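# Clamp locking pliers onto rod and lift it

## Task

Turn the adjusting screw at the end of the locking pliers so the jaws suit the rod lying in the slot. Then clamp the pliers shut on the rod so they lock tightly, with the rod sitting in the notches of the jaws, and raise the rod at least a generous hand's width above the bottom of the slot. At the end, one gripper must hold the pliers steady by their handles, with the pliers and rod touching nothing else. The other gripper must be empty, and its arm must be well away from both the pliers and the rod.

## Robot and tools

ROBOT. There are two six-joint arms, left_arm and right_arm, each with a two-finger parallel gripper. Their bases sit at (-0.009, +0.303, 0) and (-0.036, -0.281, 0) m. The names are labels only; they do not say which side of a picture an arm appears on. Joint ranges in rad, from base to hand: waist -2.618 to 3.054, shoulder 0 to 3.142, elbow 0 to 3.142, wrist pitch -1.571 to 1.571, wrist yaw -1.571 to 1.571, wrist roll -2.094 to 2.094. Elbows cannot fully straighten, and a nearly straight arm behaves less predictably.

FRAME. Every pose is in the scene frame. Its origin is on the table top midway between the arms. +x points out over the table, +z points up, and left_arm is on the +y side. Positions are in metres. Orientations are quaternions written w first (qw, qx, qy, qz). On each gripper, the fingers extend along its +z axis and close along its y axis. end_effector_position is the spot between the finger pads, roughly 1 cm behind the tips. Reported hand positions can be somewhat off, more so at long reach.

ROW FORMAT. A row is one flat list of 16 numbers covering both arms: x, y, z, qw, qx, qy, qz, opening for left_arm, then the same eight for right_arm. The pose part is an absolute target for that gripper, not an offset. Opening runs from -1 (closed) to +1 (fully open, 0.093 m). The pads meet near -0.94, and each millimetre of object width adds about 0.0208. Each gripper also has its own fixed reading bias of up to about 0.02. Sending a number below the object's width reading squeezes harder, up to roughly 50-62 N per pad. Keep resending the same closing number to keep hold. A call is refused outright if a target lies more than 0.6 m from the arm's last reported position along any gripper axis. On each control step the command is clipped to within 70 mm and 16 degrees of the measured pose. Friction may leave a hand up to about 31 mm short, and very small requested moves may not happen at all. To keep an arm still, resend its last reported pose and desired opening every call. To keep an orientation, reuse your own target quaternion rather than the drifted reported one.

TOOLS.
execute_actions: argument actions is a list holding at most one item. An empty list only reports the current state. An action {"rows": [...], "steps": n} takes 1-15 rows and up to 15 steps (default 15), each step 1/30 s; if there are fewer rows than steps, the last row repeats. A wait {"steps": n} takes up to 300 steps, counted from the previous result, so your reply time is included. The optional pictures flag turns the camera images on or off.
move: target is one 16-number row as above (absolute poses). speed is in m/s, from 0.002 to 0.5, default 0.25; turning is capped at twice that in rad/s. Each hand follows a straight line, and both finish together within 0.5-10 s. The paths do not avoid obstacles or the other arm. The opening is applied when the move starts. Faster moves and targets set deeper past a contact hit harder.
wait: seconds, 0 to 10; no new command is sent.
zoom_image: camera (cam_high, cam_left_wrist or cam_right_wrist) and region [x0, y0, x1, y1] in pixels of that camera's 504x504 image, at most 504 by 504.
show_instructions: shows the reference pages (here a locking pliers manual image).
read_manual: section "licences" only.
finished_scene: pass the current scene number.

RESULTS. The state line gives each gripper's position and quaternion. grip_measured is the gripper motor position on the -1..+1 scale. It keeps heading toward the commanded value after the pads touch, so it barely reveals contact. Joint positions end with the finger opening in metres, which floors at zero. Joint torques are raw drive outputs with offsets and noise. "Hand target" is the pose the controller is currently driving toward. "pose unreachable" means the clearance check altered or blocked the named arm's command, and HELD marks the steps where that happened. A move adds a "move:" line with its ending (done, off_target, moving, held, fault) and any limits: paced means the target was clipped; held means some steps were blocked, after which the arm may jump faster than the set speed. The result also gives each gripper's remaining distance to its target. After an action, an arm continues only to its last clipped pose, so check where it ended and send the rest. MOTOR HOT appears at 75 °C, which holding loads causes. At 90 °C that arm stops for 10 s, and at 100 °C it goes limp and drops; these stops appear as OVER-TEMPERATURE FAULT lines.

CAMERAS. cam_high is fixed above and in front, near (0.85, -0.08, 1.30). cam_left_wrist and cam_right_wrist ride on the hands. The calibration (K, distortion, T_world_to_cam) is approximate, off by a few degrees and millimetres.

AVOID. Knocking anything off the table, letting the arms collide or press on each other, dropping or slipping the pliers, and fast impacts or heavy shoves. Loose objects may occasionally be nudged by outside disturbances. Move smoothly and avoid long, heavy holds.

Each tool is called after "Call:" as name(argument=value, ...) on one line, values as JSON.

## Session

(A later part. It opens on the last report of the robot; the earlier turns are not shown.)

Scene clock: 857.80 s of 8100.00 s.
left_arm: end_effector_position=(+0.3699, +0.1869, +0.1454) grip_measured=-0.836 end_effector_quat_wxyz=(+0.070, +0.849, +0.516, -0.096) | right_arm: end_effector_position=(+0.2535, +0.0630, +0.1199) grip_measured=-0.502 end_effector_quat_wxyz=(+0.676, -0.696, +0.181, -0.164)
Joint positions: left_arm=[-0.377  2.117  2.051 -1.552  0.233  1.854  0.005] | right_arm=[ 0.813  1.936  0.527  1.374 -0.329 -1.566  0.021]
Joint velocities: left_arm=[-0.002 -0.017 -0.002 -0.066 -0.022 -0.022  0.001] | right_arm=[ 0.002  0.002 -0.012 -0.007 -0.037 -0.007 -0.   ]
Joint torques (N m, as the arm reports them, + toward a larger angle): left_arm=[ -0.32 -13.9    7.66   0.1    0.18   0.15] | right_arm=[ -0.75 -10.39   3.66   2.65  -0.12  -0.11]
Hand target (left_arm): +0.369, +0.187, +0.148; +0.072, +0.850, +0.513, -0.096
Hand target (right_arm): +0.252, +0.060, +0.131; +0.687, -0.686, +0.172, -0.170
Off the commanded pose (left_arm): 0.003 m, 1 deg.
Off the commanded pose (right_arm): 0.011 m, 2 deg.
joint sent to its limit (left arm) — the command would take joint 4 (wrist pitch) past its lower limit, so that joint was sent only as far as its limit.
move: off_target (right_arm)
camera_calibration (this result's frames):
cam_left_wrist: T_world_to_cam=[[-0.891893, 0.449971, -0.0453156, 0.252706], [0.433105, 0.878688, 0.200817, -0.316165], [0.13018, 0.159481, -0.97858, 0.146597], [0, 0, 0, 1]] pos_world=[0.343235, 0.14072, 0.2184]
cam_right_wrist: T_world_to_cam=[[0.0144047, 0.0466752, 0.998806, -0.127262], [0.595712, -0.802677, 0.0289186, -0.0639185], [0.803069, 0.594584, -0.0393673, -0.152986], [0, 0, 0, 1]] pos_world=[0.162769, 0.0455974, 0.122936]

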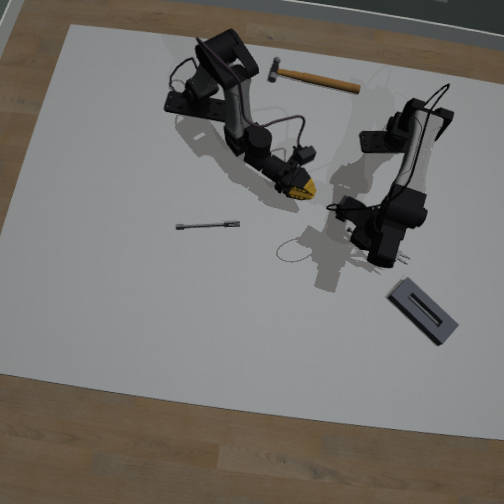

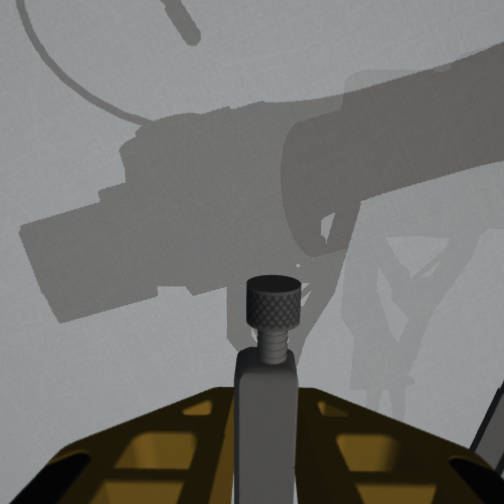

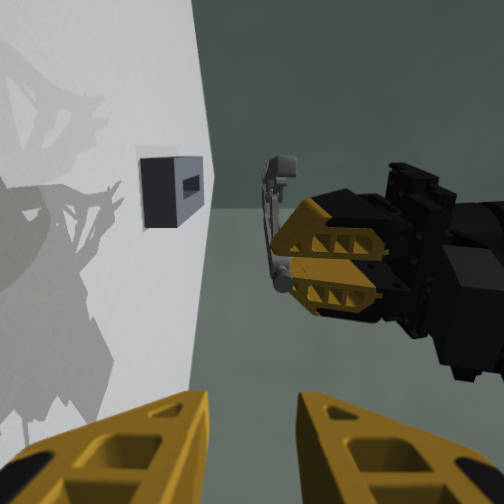

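Call:
move(target=[0.37,0.22,0.20,0.1177,0.2569,0.9587,-0.0315,-0.9, 0.25,0.02,0.13,0.6358,-0.3094,0.6358,0.3094,1], speed=0.3)

Call:
move(target=[0.44,0.31,0.28,0.7037,-0.2724,0.5598,0.3425,-0.9, 0.283,0.118,0.13,0.6358,-0.3094,0.6358,0.3094,1], speed=0.25)

Scene clock: 864.97 s of 8100.00 s.
left_arm: end_effector_position=(+0.3725, +0.2224, +0.1983) grip_measured=-0.835 end_effector_quat_wxyz=(+0.111, +0.259, +0.959, -0.030) | right_arm: end_effector_position=(+0.2510, +0.0248, +0.1284) grip_measured=+1.000 end_effector_quat_wxyz=(+0.636, -0.316, +0.632, +0.310)
Joint positions: left_arm=[-0.351  1.857  1.889 -1.386  0.08   0.345  0.005] | right_arm=[ 0.813  1.863  0.385  1.48  -0.168 -0.01   0.093]
Joint velocities: left_arm=[ 0.012 -0.002  0.002  0.022  0.007  0.037  0.001] | right_arm=[ 0.002 -0.007 -0.012 -0.051 -0.066  0.051  0.   ]
Joint torques (N m, as the arm reports them, + toward a larger angle): left_arm=[ -0.81 -12.94   6.82   0.98  -0.02  -0.05] | right_arm=[-0.68 -9.46  3.16  2.3   0.03 -0.04]
Hand target (left_arm): +0.369, +0.220, +0.202; +0.116, +0.257, +0.959, -0.029
Hand target (right_arm): +0.251, +0.020, +0.130; +0.636, -0.309, +0.636, +0.309
Off the commanded pose (left_arm): 0.004 m, 1 deg.
Off the commanded pose (right_arm): 0.005 m, 1 deg.
move: done
camera_calibration (this result's frames):
cam_left_wrist: T_world_to_cam=[[-0.496171, -0.867868, -0.024895, 0.382984], [-0.851903, 0.481109, 0.206872, 0.20672], [-0.16756, 0.123852, -0.978051, 0.311098], [0, 0, 0, 1]] pos_world=[0.418259, 0.194395, 0.27104]
cam_right_wrist: T_world_to_cam=[[0.803096, -0.594738, 0.0363659, -0.192395], [-0.227053, -0.361883, -0.90415, 0.222097], [0.550893, 0.717863, -0.425664, -0.0181043], [0, 0, 0, 1]] pos_world=[0.214913, -0.0210555, 0.200099]

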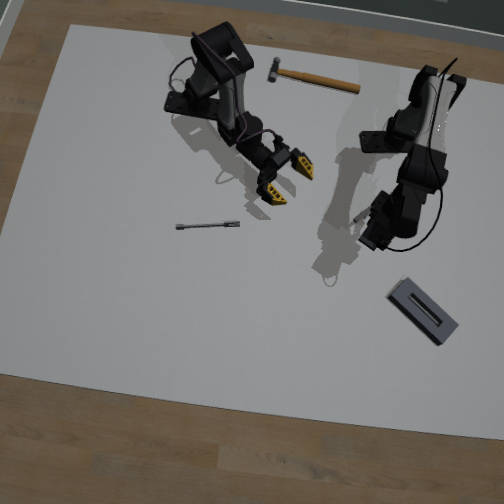

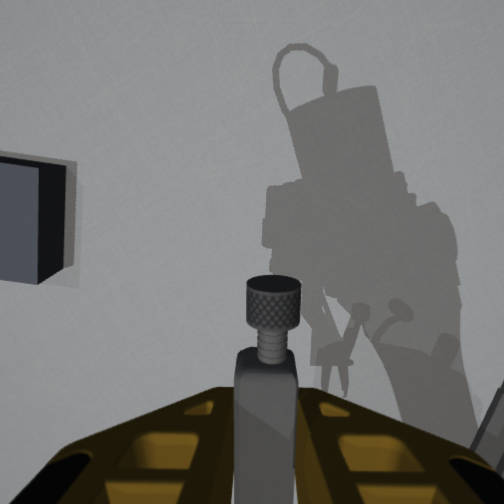

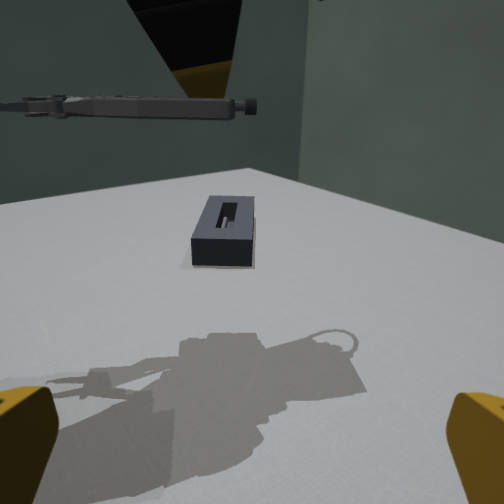

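Scene clock: 869.97 s of 8100.00 s.
left_arm: end_effector_position=(+0.4299, +0.3096, +0.2708) grip_measured=-0.834 end_effector_quat_wxyz=(+0.685, -0.261, +0.578, +0.358) | right_arm: end_effector_position=(+0.2806, +0.1130, +0.1307) grip_measured=+1.000 end_effector_quat_wxyz=(+0.638, -0.312, +0.633, +0.307)
Joint positions: left_arm=[-0.529  1.902  0.948  1.527 -1.204  0.6    0.005] | right_arm=[ 0.951  2.036  0.742  1.297 -0.018 -0.01   0.093]
Joint velocities: left_arm=[-0.012 -0.002 -0.012  0.066  0.007  0.022  0.   ] | right_arm=[ 0.012  0.007 -0.012 -0.022 -0.037 -0.081  0.   ]
Joint torques (N m, as the arm reports them, + toward a larger angle): left_arm=[ 0.34 -9.62 10.38  1.89  0.38  0.13] | right_arm=[ 0.32 -8.55  6.81  2.34  0.01 -0.07]
Hand target (left_arm): +0.432, +0.312, +0.281; +0.698, -0.273, +0.562, +0.350
Hand target (right_arm): +0.282, +0.118, +0.129; +0.636, -0.310, +0.636, +0.309
Off the commanded pose (left_arm): 0.014 m, 4 deg.
Off the commanded pose (right_arm): 0.006 m, 1 deg.
move: off_target (left_arm)
camera_calibration (this result's frames):
cam_left_wrist: T_world_to_cam=[[0.808592, -0.586347, -0.0487567, -0.152581], [-0.178762, -0.165876, -0.969809, 0.428308], [0.560557, 0.792895, -0.238943, -0.339498], [0, 0, 0, 1]] pos_world=[0.390249, 0.250767, 0.326817]
cam_right_wrist: T_world_to_cam=[[0.796018, -0.60422, 0.0356882, -0.160648], [-0.231574, -0.358499, -0.904352, 0.263638], [0.559221, 0.711616, -0.425293, -0.0984253], [0, 0, 0, 1]] pos_world=[0.243972, 0.0674884, 0.202295]

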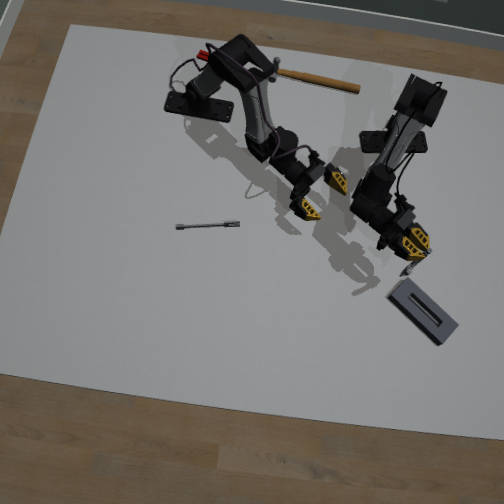

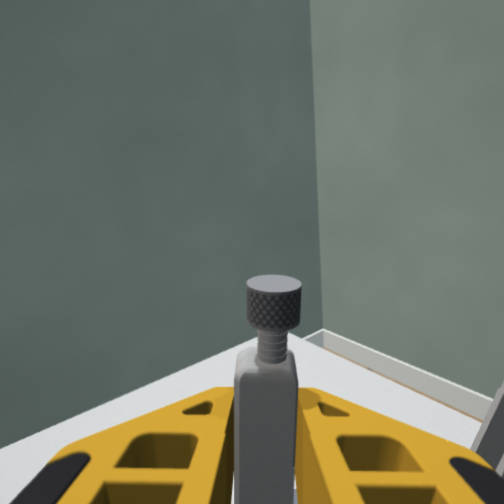

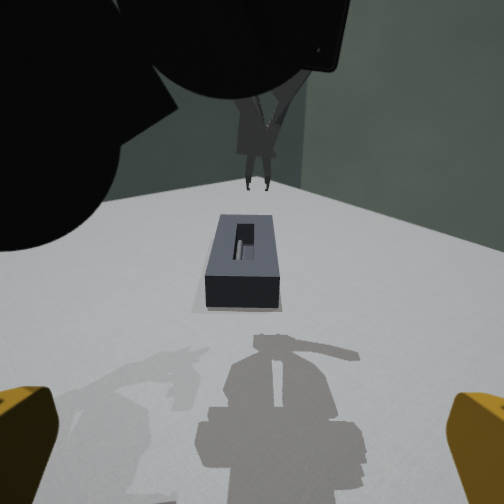

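Call:
move(target=[0.492,0.415,0.245,0.7037,-0.2724,0.5598,0.3425,-0.9, 0.283,0.118,0.13,0.6358,-0.3094,0.6358,0.3094,1], speed=0.12)

Scene clock: 873.70 s of 8100.00 s.
left_arm: end_effector_position=(+0.4859, +0.4158, +0.2347) grip_measured=-0.834 end_effector_quat_wxyz=(+0.688, -0.262, +0.574, +0.358) | right_arm: end_effector_position=(+0.2806, +0.1130, +0.1297) grip_measured=+1.000 end_effector_quat_wxyz=(+0.637, -0.312, +0.635, +0.307)
Joint positions: left_arm=[-0.221  2.044  1.048  1.34  -0.924  0.331  0.005] | right_arm=[ 0.951  2.036  0.742  1.293 -0.018 -0.008  0.093]
Joint velocities: left_arm=[-0.007 -0.017  0.007  0.051 -0.007 -0.037 -0.001] | right_arm=[ 0.012  0.007  0.002  0.022 -0.037 -0.066  0.   ]
Joint torques (N m, as the arm reports them, + toward a larger angle): left_arm=[ -0.12 -11.66  11.01   2.26   0.23  -0.1 ] | right_arm=[ 0.07 -8.83  6.96  2.33 -0.02 -0.05]
Hand target (left_arm): +0.490, +0.415, +0.247; +0.705, -0.269, +0.558, +0.345
Hand target (right_arm): +0.283, +0.118, +0.130; +0.636, -0.310, +0.636, +0.309
Off the commanded pose (left_arm): 0.012 m, 3 deg.
Off the commanded pose (right_arm): 0.006 m, 0 deg.
move: off_target (left_arm)
camera_calibration (this result's frames):
cam_left_wrist: T_world_to_cam=[[0.809625, -0.585389, -0.0427538, -0.139686], [-0.168846, -0.162522, -0.972151, 0.415198], [0.562138, 0.794296, -0.230422, -0.467023], [0, 0, 0, 1]] pos_world=[0.445729, 0.356663, 0.290051]
cam_right_wrist: T_world_to_cam=[[0.796154, -0.604157, 0.0336552, -0.160396], [-0.235105, -0.360111, -0.902799, 0.263773], [0.557552, 0.710855, -0.428744, -0.0978168], [0, 0, 0, 1]] pos_world=[0.244252, 0.0676168, 0.201594]

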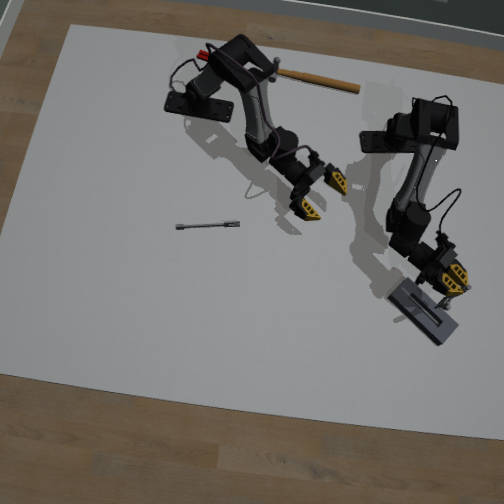

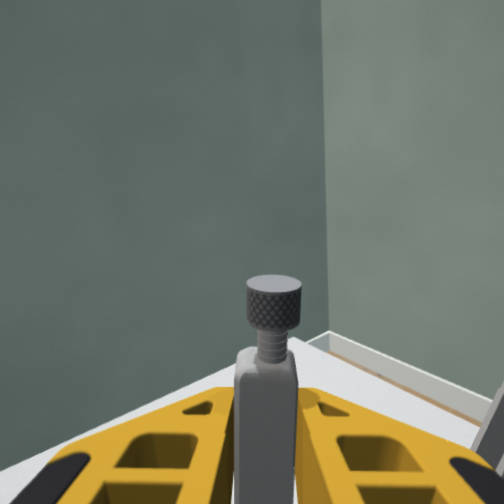

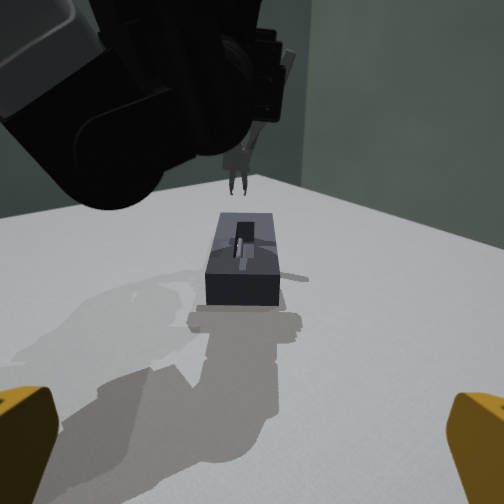

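Call:
move(target=[0.497,0.412,0.215,0.7037,-0.2724,0.5598,0.3425,-0.9, 0.283,0.118,0.13,0.6358,-0.3094,0.6358,0.3094,1], speed=0.04)

Call:
zoom_image(camera="cam_right_wrist", region=[195,150,295,270])

Scene clock: 876.87 s of 8100.00 s.
left_arm: end_effector_position=(+0.4930, +0.4153, +0.1979) grip_measured=-0.834 end_effector_quat_wxyz=(+0.678, -0.257, +0.587, +0.359) | right_arm: end_effector_position=(+0.2806, +0.1130, +0.1296) grip_measured=+1.000 end_effector_quat_wxyz=(+0.636, -0.312, +0.635, +0.307)
Joint positions: left_arm=[-0.221  2.14   1.048  1.391 -0.923  0.316  0.005] | right_arm=[ 0.951  2.036  0.742  1.293 -0.018 -0.008  0.093]
Joint velocities: left_arm=[-0.012 -0.007 -0.002  0.066 -0.037 -0.037 -0.   ] | right_arm=[ 0.007 -0.012 -0.002 -0.022  0.081 -0.022  0.   ]
Joint torques (N m, as the arm reports them, + toward a larger angle): left_arm=[ -0.91 -12.16  10.75   2.47   0.06  -0.12] | right_arm=[ 0.12 -8.8   6.98  2.33 -0.02 -0.06]
Hand target (left_arm): +0.496, +0.412, +0.215; +0.703, -0.273, +0.561, +0.342
Hand target (right_arm): +0.283, +0.118, +0.130; +0.636, -0.309, +0.636, +0.309
Off the commanded pose (left_arm): 0.018 m, 5 deg.
Off the commanded pose (right_arm): 0.006 m, 0 deg.
move: off_target (left_arm)
camera_calibration (this result's frames):
cam_left_wrist: T_world_to_cam=[[0.805481, -0.58899, -0.0655077, -0.139273], [-0.201649, -0.168455, -0.964863, 0.397768], [0.557259, 0.790389, -0.254456, -0.470394], [0, 0, 0, 1]] pos_world=[0.454523, 0.35677, 0.254973]
cam_right_wrist: T_world_to_cam=[[0.796172, -0.604155, 0.0332612, -0.160347], [-0.235593, -0.360166, -0.90265, 0.263814], [0.55732, 0.710828, -0.429089, -0.0977436], [0, 0, 0, 1]] pos_world=[0.244291, 0.067621, 0.201524]

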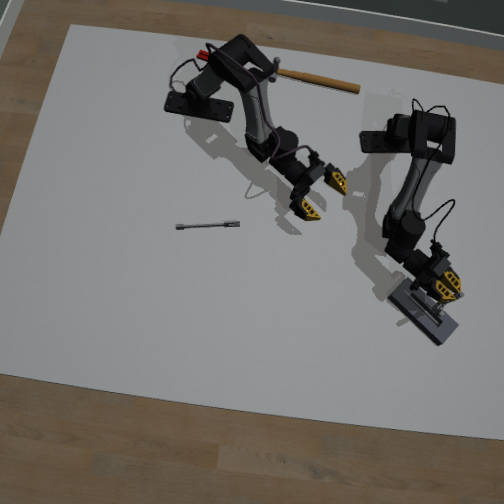

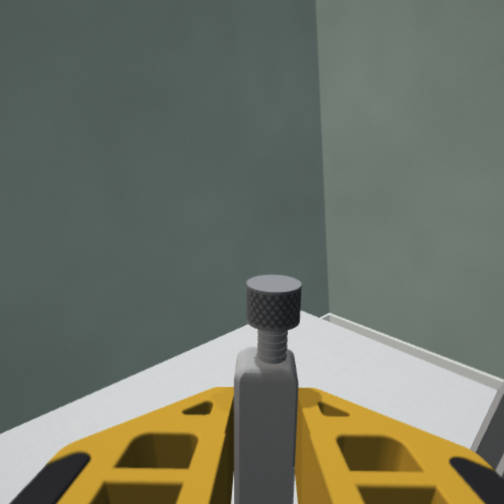

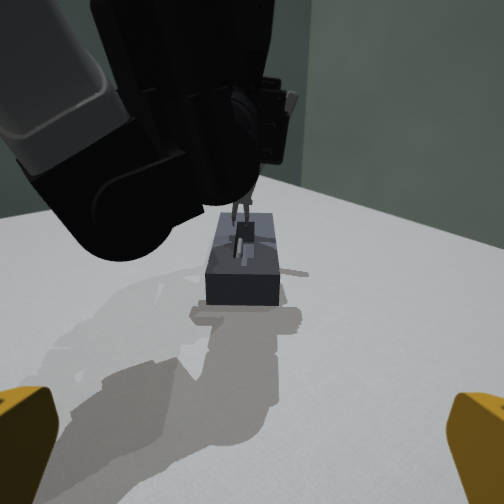

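Region (195, 150, 295, 270) of cam_right_wrist's 504x504 image, scaled by 4.200, with more detail than that image has.

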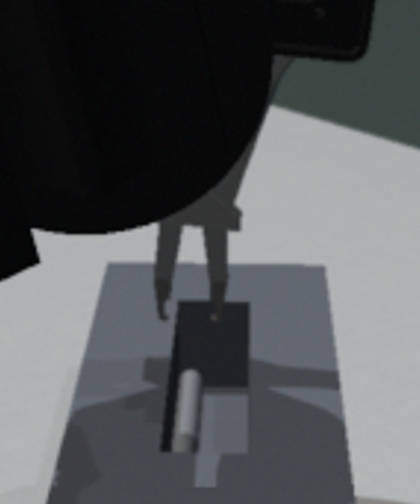

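Call:
move(target=[0.503,0.407,0.212,0.712,-0.270,0.550,0.342,-0.9, 0.315,0.105,0.12,0.6243,-0.332,0.6243,0.332,1], speed=0.03)

Call:
zoom_image(camera="cam_right_wrist", region=[190,150,300,270])

Scene clock: 882.73 s of 8100.00 s.
left_arm: end_effector_position=(+0.4984, +0.4124, +0.1976) grip_measured=-0.834 end_effector_quat_wxyz=(+0.692, -0.263, +0.572, +0.354) | right_arm: end_effector_position=(+0.3109, +0.1033, +0.1192) grip_measured=+1.000 end_effector_quat_wxyz=(+0.624, -0.333, +0.627, +0.328)
Joint positions: left_arm=[-0.227  2.186  1.083  1.454 -0.924  0.326  0.005] | right_arm=[ 0.835  2.104  0.804  1.293 -0.199 -0.006  0.093]
Joint velocities: left_arm=[ 0.012  0.007  0.002  0.037 -0.066 -0.037 -0.   ] | right_arm=[-0.007  0.007 -0.007 -0.007 -0.051 -0.007  0.   ]
Joint torques (N m, as the arm reports them, + toward a larger angle): left_arm=[ -1.03 -12.2   10.3    2.45   0.11   0.11] | right_arm=[-0.57 -9.16  6.74  2.44 -0.14 -0.08]
Hand target (left_arm): +0.502, +0.407, +0.212; +0.711, -0.271, +0.551, +0.342
Hand target (right_arm): +0.315, +0.106, +0.120; +0.624, -0.331, +0.624, +0.333
Off the commanded pose (left_arm): 0.016 m, 4 deg.
Off the commanded pose (right_arm): 0.005 m, 1 deg.
move: off_target (left_arm)
camera_calibration (this result's frames):
cam_left_wrist: T_world_to_cam=[[0.806259, -0.590674, -0.0324201, -0.15162], [-0.159879, -0.164812, -0.973281, 0.377457], [0.569548, 0.7899, -0.227318, -0.48242], [0, 0, 0, 1]] pos_world=[0.457354, 0.353715, 0.252794]
cam_right_wrist: T_world_to_cam=[[0.834034, -0.550902, 0.0299096, -0.206795], [-0.2167, -0.376963, -0.900522, 0.253614], [0.507374, 0.744585, -0.433781, -0.0996116], [0, 0, 0, 1]] pos_world=[0.277973, 0.0558485, 0.191361]

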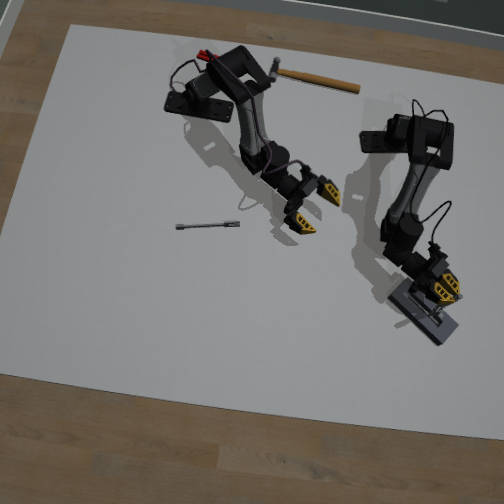

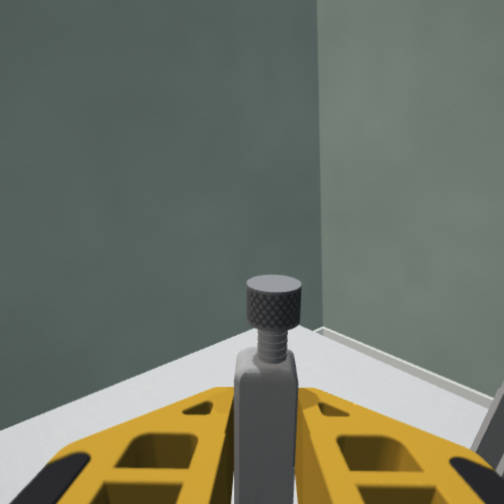

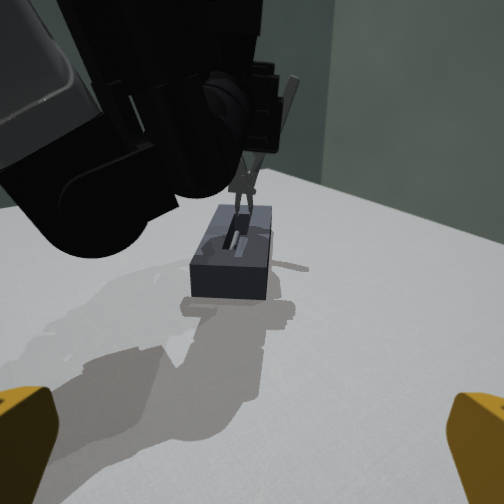

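Region (190, 150, 300, 270) of cam_right_wrist's 504x504 image, scaled by 4.200, with more detail than that image has; it fills the left 462 columns of this view, and the rest is white.

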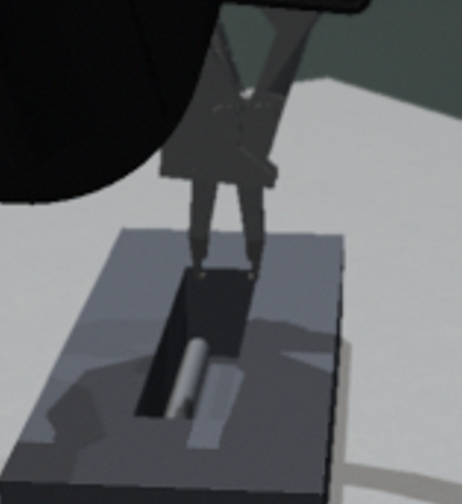

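Call:
move(target=[0.503,0.407,0.200,0.712,-0.270,0.550,0.342,-0.9, 0.315,0.105,0.12,0.6243,-0.332,0.6243,0.332,1], speed=0.02)

Call:
zoom_image(camera="cam_right_wrist", region=[200,170,290,260])

Scene clock: 887.73 s of 8100.00 s.
left_arm: end_effector_position=(+0.4989, +0.4124, +0.1868) grip_measured=-0.834 end_effector_quat_wxyz=(+0.692, -0.264, +0.571, +0.354) | right_arm: end_effector_position=(+0.3101, +0.1038, +0.1192) grip_measured=+1.000 end_effector_quat_wxyz=(+0.623, -0.334, +0.626, +0.329)
Joint positions: left_arm=[-0.227  2.222  1.083  1.493 -0.925  0.327  0.005] | right_arm=[ 0.835  2.104  0.804  1.293 -0.204 -0.005  0.093]
Joint velocities: left_arm=[-0.002 -0.007 -0.017 -0.037  0.007 -0.007  0.   ] | right_arm=[ 0.012  0.002  0.002 -0.037 -0.022 -0.007  0.   ]
Joint torques (N m, as the arm reports them, + toward a larger angle): left_arm=[ -0.97 -12.37   9.79   2.51   0.14   0.11] | right_arm=[-0.85 -9.3   6.66  2.43 -0.14 -0.07]
Hand target (left_arm): +0.502, +0.407, +0.200; +0.712, -0.271, +0.551, +0.342
Hand target (right_arm): +0.315, +0.105, +0.120; +0.624, -0.332, +0.624, +0.332
Off the commanded pose (left_arm): 0.015 m, 4 deg.
Off the commanded pose (right_arm): 0.005 m, 0 deg.
move: off_target (left_arm)
camera_calibration (this result's frames):
cam_left_wrist: T_world_to_cam=[[0.806852, -0.589967, -0.0304718, -0.153252], [-0.157352, -0.164908, -0.973676, 0.365851], [0.569412, 0.790408, -0.225889, -0.485589], [0, 0, 0, 1]] pos_world=[0.457719, 0.353731, 0.241862]
cam_right_wrist: T_world_to_cam=[[0.836973, -0.546449, 0.0294915, -0.20722], [-0.214993, -0.377898, -0.900539, 0.253214], [0.503244, 0.747387, -0.433773, -0.0986206], [0, 0, 0, 1]] pos_world=[0.277507, 0.0561616, 0.191362]

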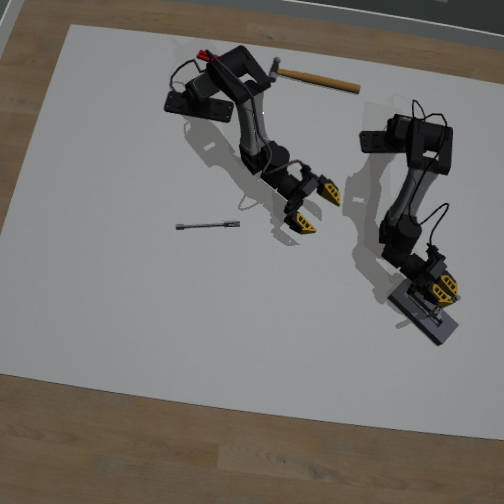

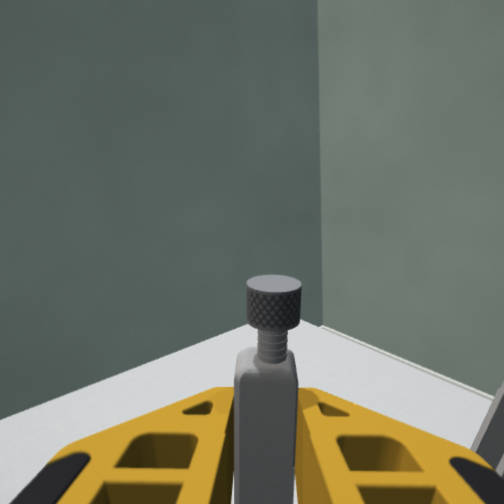

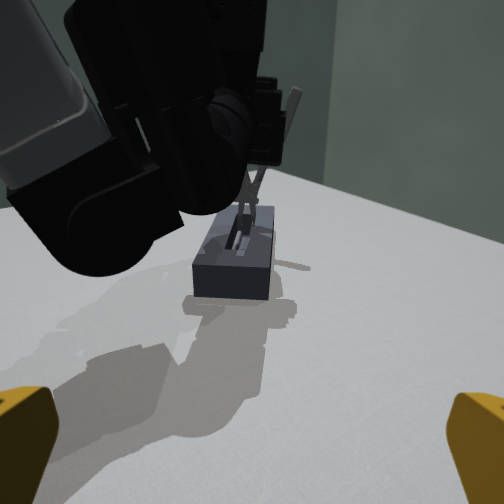

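Region (200, 170, 290, 260) of cam_right_wrist's 504x504 image, scaled by 5.600, with more detail than that image has.

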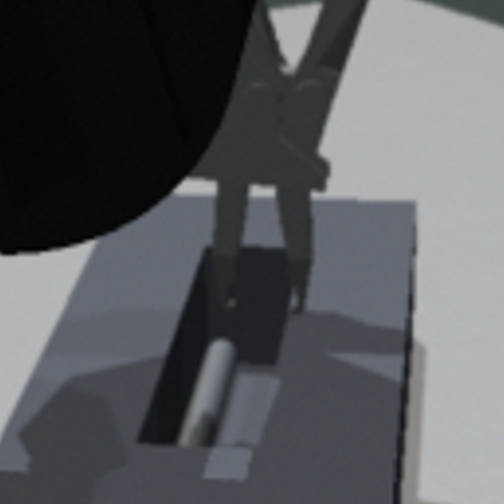

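Call:
move(target=[0.497,0.410,0.202,0.712,-0.270,0.550,0.342,-0.9, 0.298,0.113,0.115,0.632,-0.317,0.632,0.317,1], speed=0.02)

Call:
zoom_image(camera="cam_right_wrist", region=[200,170,290,260])

Scene clock: 891.80 s of 8100.00 s.
left_arm: end_effector_position=(+0.4984, +0.4125, +0.1881) grip_measured=-0.834 end_effector_quat_wxyz=(+0.694, -0.265, +0.569, +0.353) | right_arm: end_effector_position=(+0.3013, +0.1139, +0.1219) grip_measured=+1.000 end_effector_quat_wxyz=(+0.634, -0.319, +0.629, +0.317)
Joint positions: left_arm=[-0.227  2.222  1.083  1.501 -0.925  0.327  0.005] | right_arm=[ 0.893  2.104  0.804  1.304 -0.103 -0.005  0.093]
Joint velocities: left_arm=[-0.002  0.012  0.012 -0.066  0.037 -0.051  0.001] | right_arm=[-0.017 -0.007  0.012  0.022  0.051 -0.007  0.   ]
Joint torques (N m, as the arm reports them, + toward a larger angle): left_arm=[ -0.5  -14.21   7.2    2.44   0.21   0.09] | right_arm=[ 0.26 -9.14  4.16  2.71  0.03 -0.1 ]
Hand target (left_arm): +0.496, +0.410, +0.202; +0.712, -0.270, +0.550, +0.342
Hand target (right_arm): +0.298, +0.113, +0.115; +0.632, -0.318, +0.632, +0.317
Off the commanded pose (left_arm): 0.014 m, 3 deg.
Off the commanded pose (right_arm): 0.008 m, 0 deg.
move: off_target (left_arm)
camera_calibration (this result's frames):
cam_left_wrist: T_world_to_cam=[[0.80706, -0.589977, -0.0240958, -0.154121], [-0.149929, -0.165283, -0.974784, 0.363665], [0.571117, 0.790322, -0.221848, -0.486633], [0, 0, 0, 1]] pos_world=[0.456833, 0.353776, 0.242822]
cam_right_wrist: T_world_to_cam=[[0.812395, -0.582253, 0.0315459, -0.183186], [-0.223658, -0.36111, -0.905305, 0.25888], [0.538508, 0.72841, -0.423589, -0.110232], [0, 0, 0, 1]] pos_world=[0.266081, 0.067117, 0.193451]

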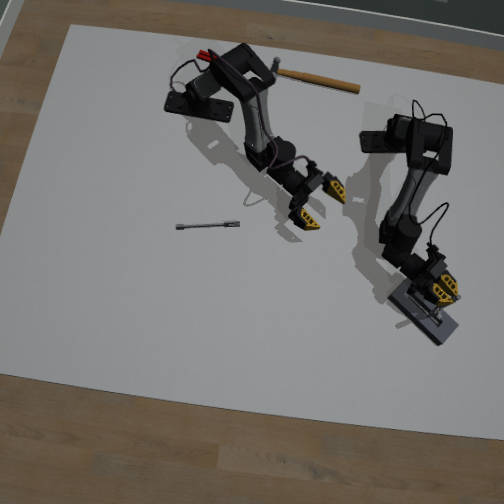

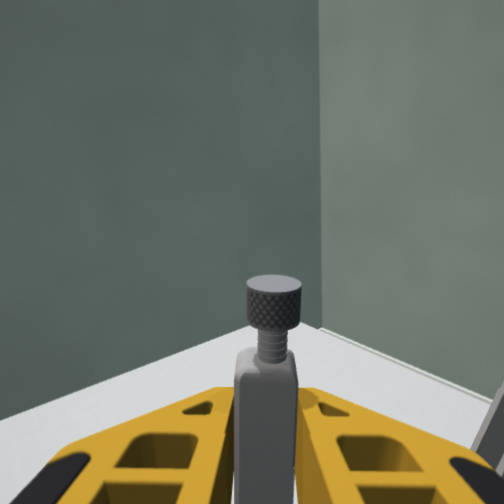

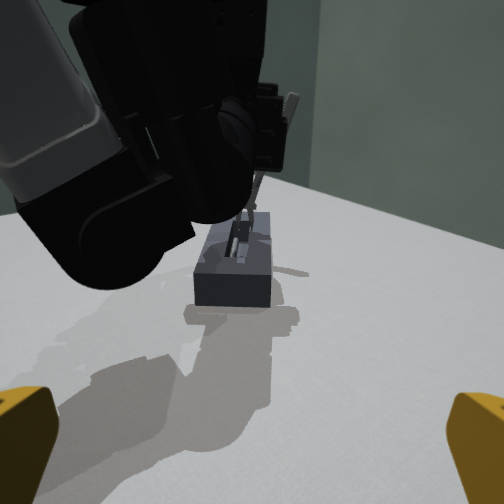

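Region (200, 170, 290, 260) of cam_right_wrist's 504x504 image, scaled by 5.600, with more detail than that image has.

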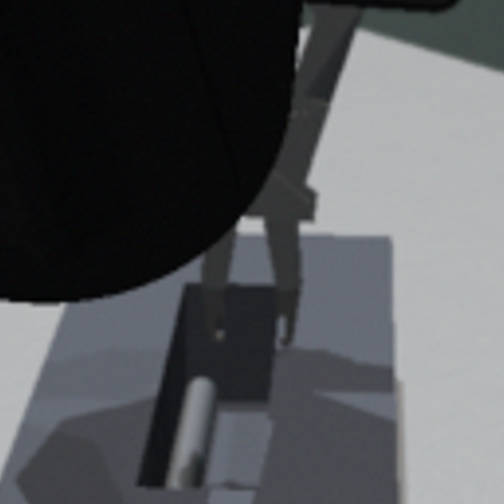

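Call:
move(target=[0.489,0.417,0.200,0.712,-0.270,0.550,0.342,-0.9, 0.298,0.113,0.115,0.632,-0.317,0.632,0.317,1], speed=0.01)

Call:
zoom_image(camera="cam_right_wrist", region=[200,170,290,260])

Scene clock: 897.60 s of 8100.00 s.
left_arm: end_effector_position=(+0.4959, +0.4137, +0.1863) grip_measured=-0.834 end_effector_quat_wxyz=(+0.697, -0.262, +0.568, +0.351) | right_arm: end_effector_position=(+0.3017, +0.1136, +0.1221) grip_measured=+1.000 end_effector_quat_wxyz=(+0.634, -0.318, +0.629, +0.316)
Joint positions: left_arm=[-0.222  2.222  1.066  1.519 -0.913  0.327  0.005] | right_arm=[ 0.893  2.104  0.804  1.305 -0.1   -0.005  0.093]
Joint velocities: left_arm=[ 0.002 -0.007  0.007 -0.051 -0.007  0.037 -0.001] | right_arm=[-0.017 -0.007 -0.002 -0.007  0.007 -0.081  0.   ]
Joint torques (N m, as the arm reports them, + toward a larger angle): left_arm=[  0.48 -15.67   4.66   2.47   0.19   0.  ] | right_arm=[ 0.28 -9.04  4.27  2.68 -0.01 -0.09]
Hand target (left_arm): +0.489, +0.417, +0.200; +0.712, -0.270, +0.550, +0.343
Hand target (right_arm): +0.298, +0.113, +0.115; +0.632, -0.317, +0.632, +0.317
Off the commanded pose (left_arm): 0.016 m, 3 deg.
Off the commanded pose (right_arm): 0.008 m, 0 deg.
move: off_target (left_arm)
camera_calibration (this result's frames):
cam_left_wrist: T_world_to_cam=[[0.803272, -0.595094, -0.0248265, -0.147277], [-0.148928, -0.16032, -0.975765, 0.35943], [0.576692, 0.787503, -0.217407, -0.488949], [0, 0, 0, 1]] pos_world=[0.453806, 0.355028, 0.240762]
cam_right_wrist: T_world_to_cam=[[0.810599, -0.584748, 0.03162, -0.182889], [-0.224302, -0.359907, -0.905624, 0.259125], [0.540942, 0.727006, -0.4229, -0.110811], [0, 0, 0, 1]] pos_world=[0.266314, 0.0668768, 0.193591]

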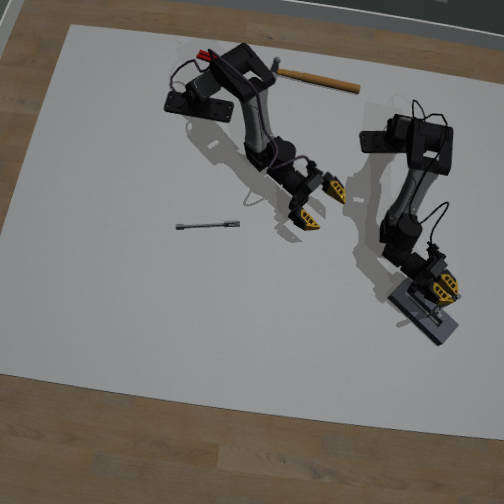

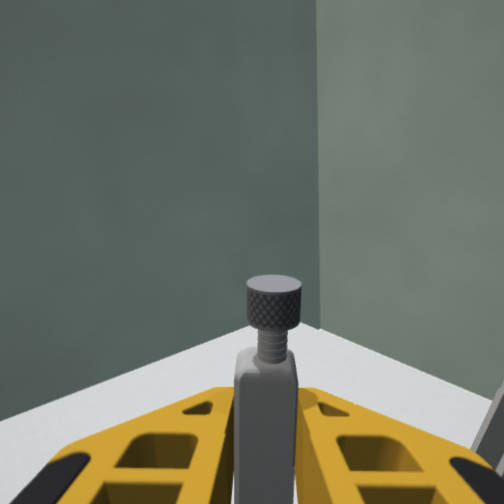

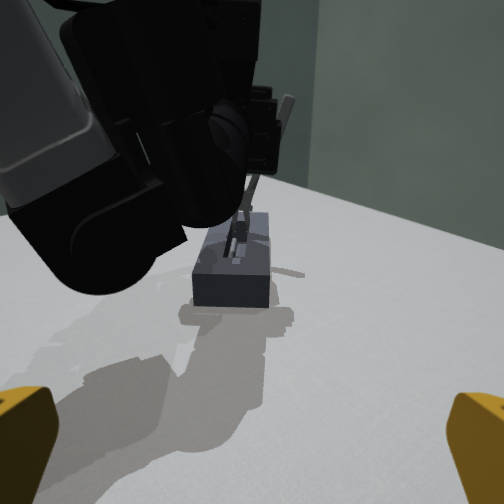

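Region (200, 170, 290, 260) of cam_right_wrist's 504x504 image, scaled by 5.600, with more detail than that image has.

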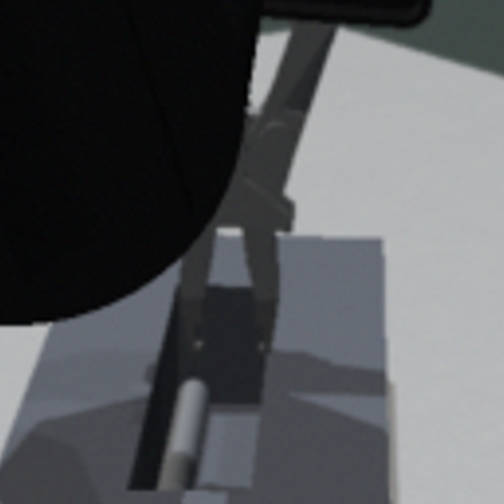

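Call:
move(target=[0.494,0.420,0.190,0.706,-0.2604,0.5547,0.3545,-0.9, 0.298,0.113,0.115,0.632,-0.317,0.632,0.317,1], speed=0.01)

Call:
zoom_image(camera="cam_right_wrist", region=[200,180,290,270])

Scene clock: 904.97 s of 8100.00 s.
left_arm: end_effector_position=(+0.4950, +0.4166, +0.1890) grip_measured=-0.834 end_effector_quat_wxyz=(+0.698, -0.259, +0.565, +0.356) | right_arm: end_effector_position=(+0.3018, +0.1135, +0.1221) grip_measured=+1.000 end_effector_quat_wxyz=(+0.635, -0.318, +0.629, +0.316)
Joint positions: left_arm=[-0.215  2.222  1.066  1.533 -0.906  0.344  0.005] | right_arm=[ 0.893  2.104  0.804  1.305 -0.099 -0.005  0.093]
Joint velocities: left_arm=[ 0.007  0.007 -0.002  0.007 -0.007  0.066 -0.001] | right_arm=[ 0.007 -0.007  0.002 -0.022 -0.051 -0.007  0.   ]
Joint torques (N m, as the arm reports them, + toward a larger angle): left_arm=[  0.39 -11.71   6.74   2.45   0.23   0.05] | right_arm=[ 0.36 -9.08  4.23  2.69  0.01 -0.08]
Hand target (left_arm): +0.494, +0.420, +0.190; +0.706, -0.260, +0.555, +0.355
Hand target (right_arm): +0.298, +0.113, +0.115; +0.632, -0.317, +0.632, +0.317
Off the commanded pose (left_arm): 0.004 m, 2 deg.
Off the commanded pose (right_arm): 0.008 m, 0 deg.
move: done
camera_calibration (this result's frames):
cam_left_wrist: T_world_to_cam=[[0.805846, -0.591279, -0.031629, -0.146399], [-0.14757, -0.148817, -0.977792, 0.357248], [0.573441, 0.792617, -0.207179, -0.492645], [0, 0, 0, 1]] pos_world=[0.453197, 0.357081, 0.242618]
cam_right_wrist: T_world_to_cam=[[0.810376, -0.585057, 0.0316181, -0.182851], [-0.22444, -0.35982, -0.905625, 0.259154], [0.541219, 0.7268, -0.4229, -0.110871], [0, 0, 0, 1]] pos_world=[0.266348, 0.0668518, 0.193591]

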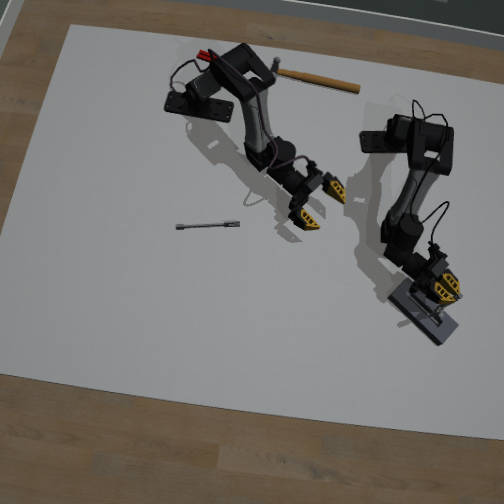

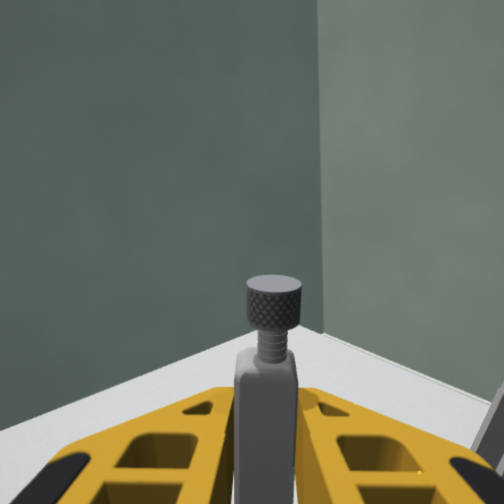

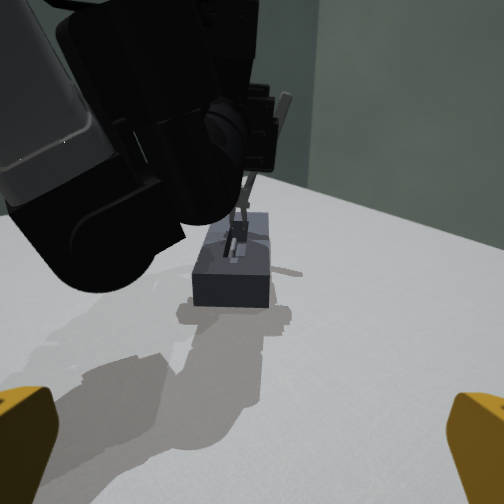

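Region (200, 180, 290, 270) of cam_right_wrist's 504x504 image, scaled by 5.600, with more detail than that image has.

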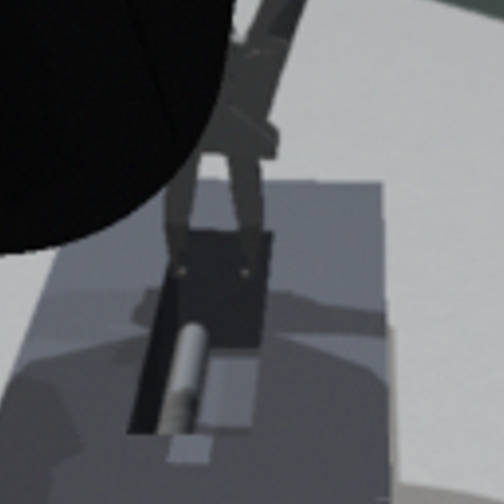

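Call:
move(target=[0.495,0.421,0.172,0.706,-0.2604,0.5547,0.3545,-0.9, 0.298,0.113,0.115,0.632,-0.317,0.632,0.317,1], speed=0.01)

Call:
zoom_image(camera="cam_right_wrist", region=[200,180,290,270])

Scene clock: 910.23 s of 8100.00 s.
left_arm: end_effector_position=(+0.4975, +0.4162, +0.1697) grip_measured=-0.834 end_effector_quat_wxyz=(+0.691, -0.254, +0.575, +0.357) | right_arm: end_effector_position=(+0.3018, +0.1135, +0.1221) grip_measured=+1.000 end_effector_quat_wxyz=(+0.635, -0.318, +0.629, +0.316)
Joint positions: left_arm=[-0.215  2.267  1.066  1.548 -0.903  0.336  0.005] | right_arm=[ 0.893  2.104  0.804  1.305 -0.099 -0.005  0.093]
Joint velocities: left_arm=[-0.007 -0.012  0.002  0.022 -0.022  0.066 -0.   ] | right_arm=[ 0.002 -0.002 -0.002 -0.007 -0.066  0.051  0.   ]
Joint torques (N m, as the arm reports them, + toward a larger angle): left_arm=[  0.53 -12.48   6.5    2.45   0.17  -0.13] | right_arm=[ 0.35 -9.04  4.29  2.71  0.   -0.08]
Hand target (left_arm): +0.495, +0.421, +0.172; +0.701, -0.263, +0.562, +0.351
Hand target (right_arm): +0.298, +0.113, +0.115; +0.632, -0.317, +0.632, +0.317
Off the commanded pose (left_arm): 0.006 m, 3 deg.
Off the commanded pose (right_arm): 0.008 m, 0 deg.
joint sent to its limit (left arm) — the command would take joint 4 (wrist pitch) past its upper limit, so that joint was sent only as far as its limit.
move: off_target (left_arm)
camera_calibration (this result's frames):
cam_left_wrist: T_world_to_cam=[[0.802138, -0.595013, -0.0503362, -0.142644], [-0.17265, -0.150401, -0.973433, 0.351121], [0.571635, 0.789518, -0.223371, -0.492769], [0, 0, 0, 1]] pos_world=[0.456725, 0.356984, 0.224542]
cam_right_wrist: T_world_to_cam=[[0.810376, -0.585057, 0.0316181, -0.182851], [-0.22444, -0.35982, -0.905625, 0.259154], [0.541219, 0.7268, -0.4229, -0.110871], [0, 0, 0, 1]] pos_world=[0.266348, 0.0668518, 0.193591]

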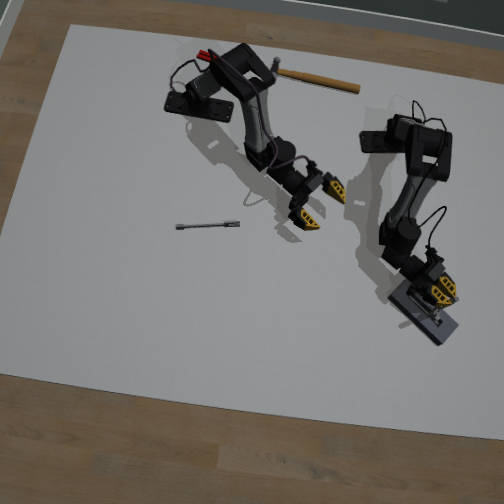

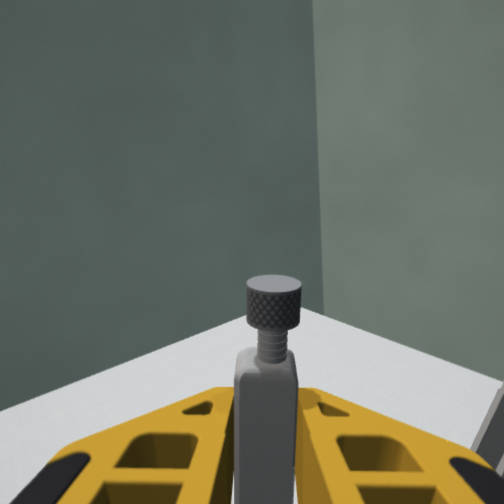

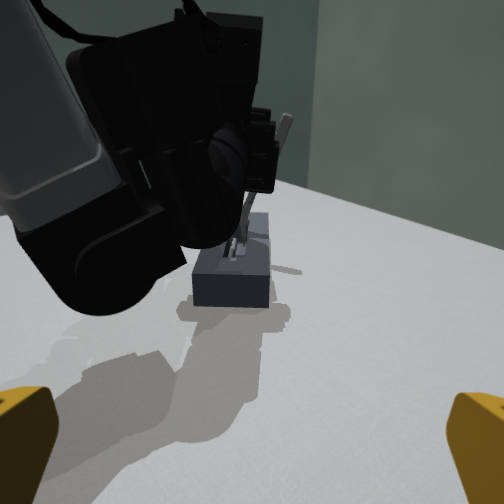

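Region (200, 180, 290, 270) of cam_right_wrist's 504x504 image, scaled by 5.600, with more detail than that image has.

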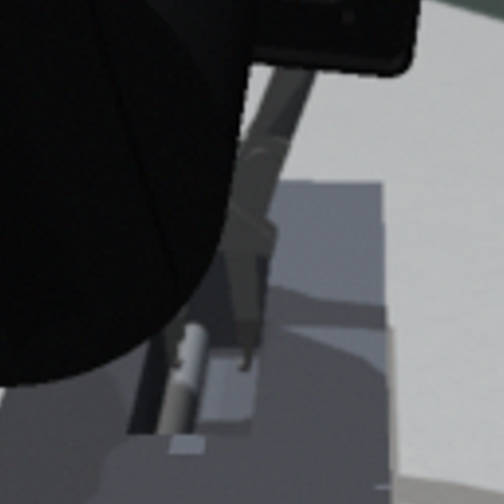

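Call:
move(target=[0.497,0.421,0.158,0.706,-0.2604,0.5547,0.3545,-0.9, 0.298,0.113,0.115,0.632,-0.317,0.632,0.317,1], speed=0.008)

Call:
zoom_image(camera="cam_right_wrist", region=[200,180,290,270])

Scene clock: 917.43 s of 8100.00 s.
left_arm: end_effector_position=(+0.4967, +0.4172, +0.1649) grip_measured=-0.834 end_effector_quat_wxyz=(+0.696, -0.260, +0.570, +0.351) | right_arm: end_effector_position=(+0.3018, +0.1135, +0.1221) grip_measured=+1.000 end_effector_quat_wxyz=(+0.635, -0.318, +0.629, +0.316)
Joint positions: left_arm=[-0.213  2.287  1.066  1.576 -0.902  0.322  0.005] | right_arm=[ 0.893  2.104  0.804  1.305 -0.099 -0.005  0.093]
Joint velocities: left_arm=[ 0.002  0.002 -0.007  0.022  0.022 -0.037 -0.001] | right_arm=[ 0.007 -0.007 -0.012 -0.007  0.022 -0.022  0.   ]
Joint torques (N m, as the arm reports them, + toward a larger angle): left_arm=[  0.31 -11.45   6.73   2.1    0.09  -0.08] | right_arm=[ 0.31 -9.06  4.3   2.7   0.01 -0.09]
Hand target (left_arm): +0.497, +0.421, +0.158; +0.696, -0.265, +0.569, +0.349
Hand target (right_arm): +0.298, +0.113, +0.115; +0.632, -0.317, +0.632, +0.317
Off the commanded pose (left_arm): 0.008 m, 2 deg.
Off the commanded pose (right_arm): 0.008 m, 0 deg.
joint sent to its limit (left arm) — the command would take joint 4 (wrist pitch) past its upper limit, so that joint was sent only as far as its limit.
move: done
camera_calibration (this result's frames):
cam_left_wrist: T_world_to_cam=[[0.8018, -0.596863, -0.0295015, -0.144123], [-0.153983, -0.15865, -0.975253, 0.340976], [0.577413, 0.786501, -0.219113, -0.496535], [0, 0, 0, 1]] pos_world=[0.454768, 0.3586, 0.219489]
cam_right_wrist: T_world_to_cam=[[0.810376, -0.585057, 0.0316181, -0.182851], [-0.22444, -0.35982, -0.905625, 0.259154], [0.541219, 0.7268, -0.4229, -0.110871], [0, 0, 0, 1]] pos_world=[0.266348, 0.0668518, 0.193591]

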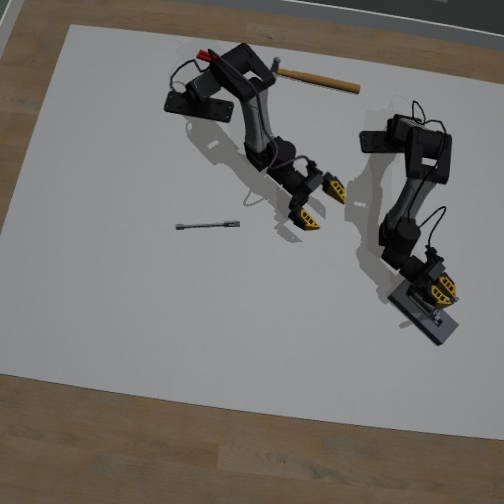

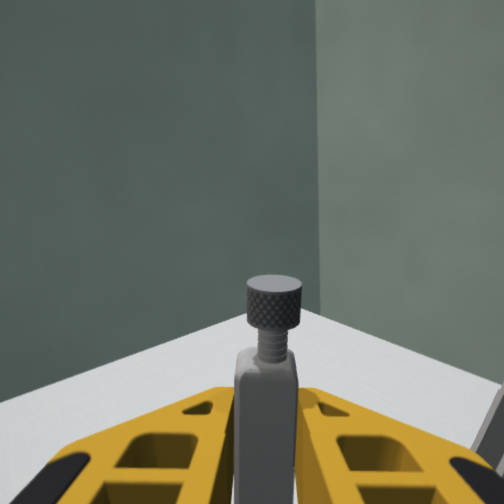

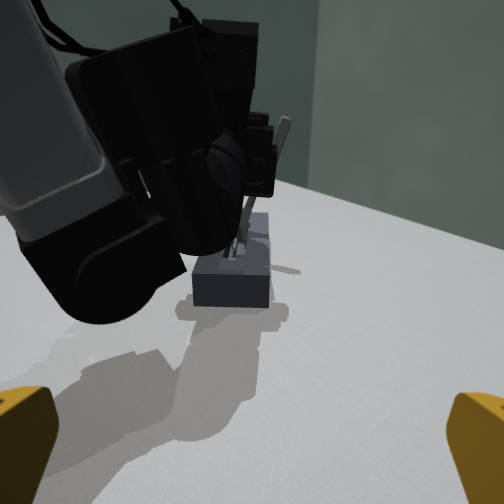

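Region (200, 180, 290, 270) of cam_right_wrist's 504x504 image, scaled by 5.600, with more detail than that image has.

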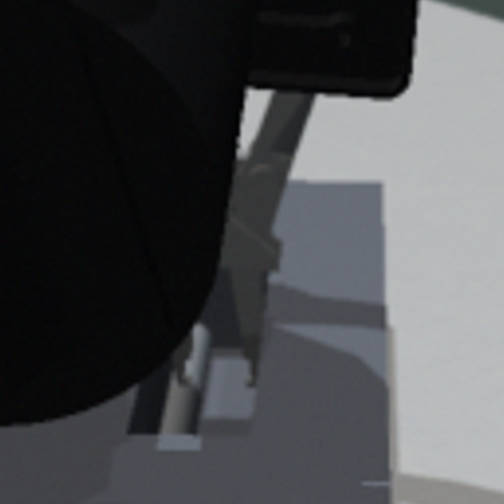

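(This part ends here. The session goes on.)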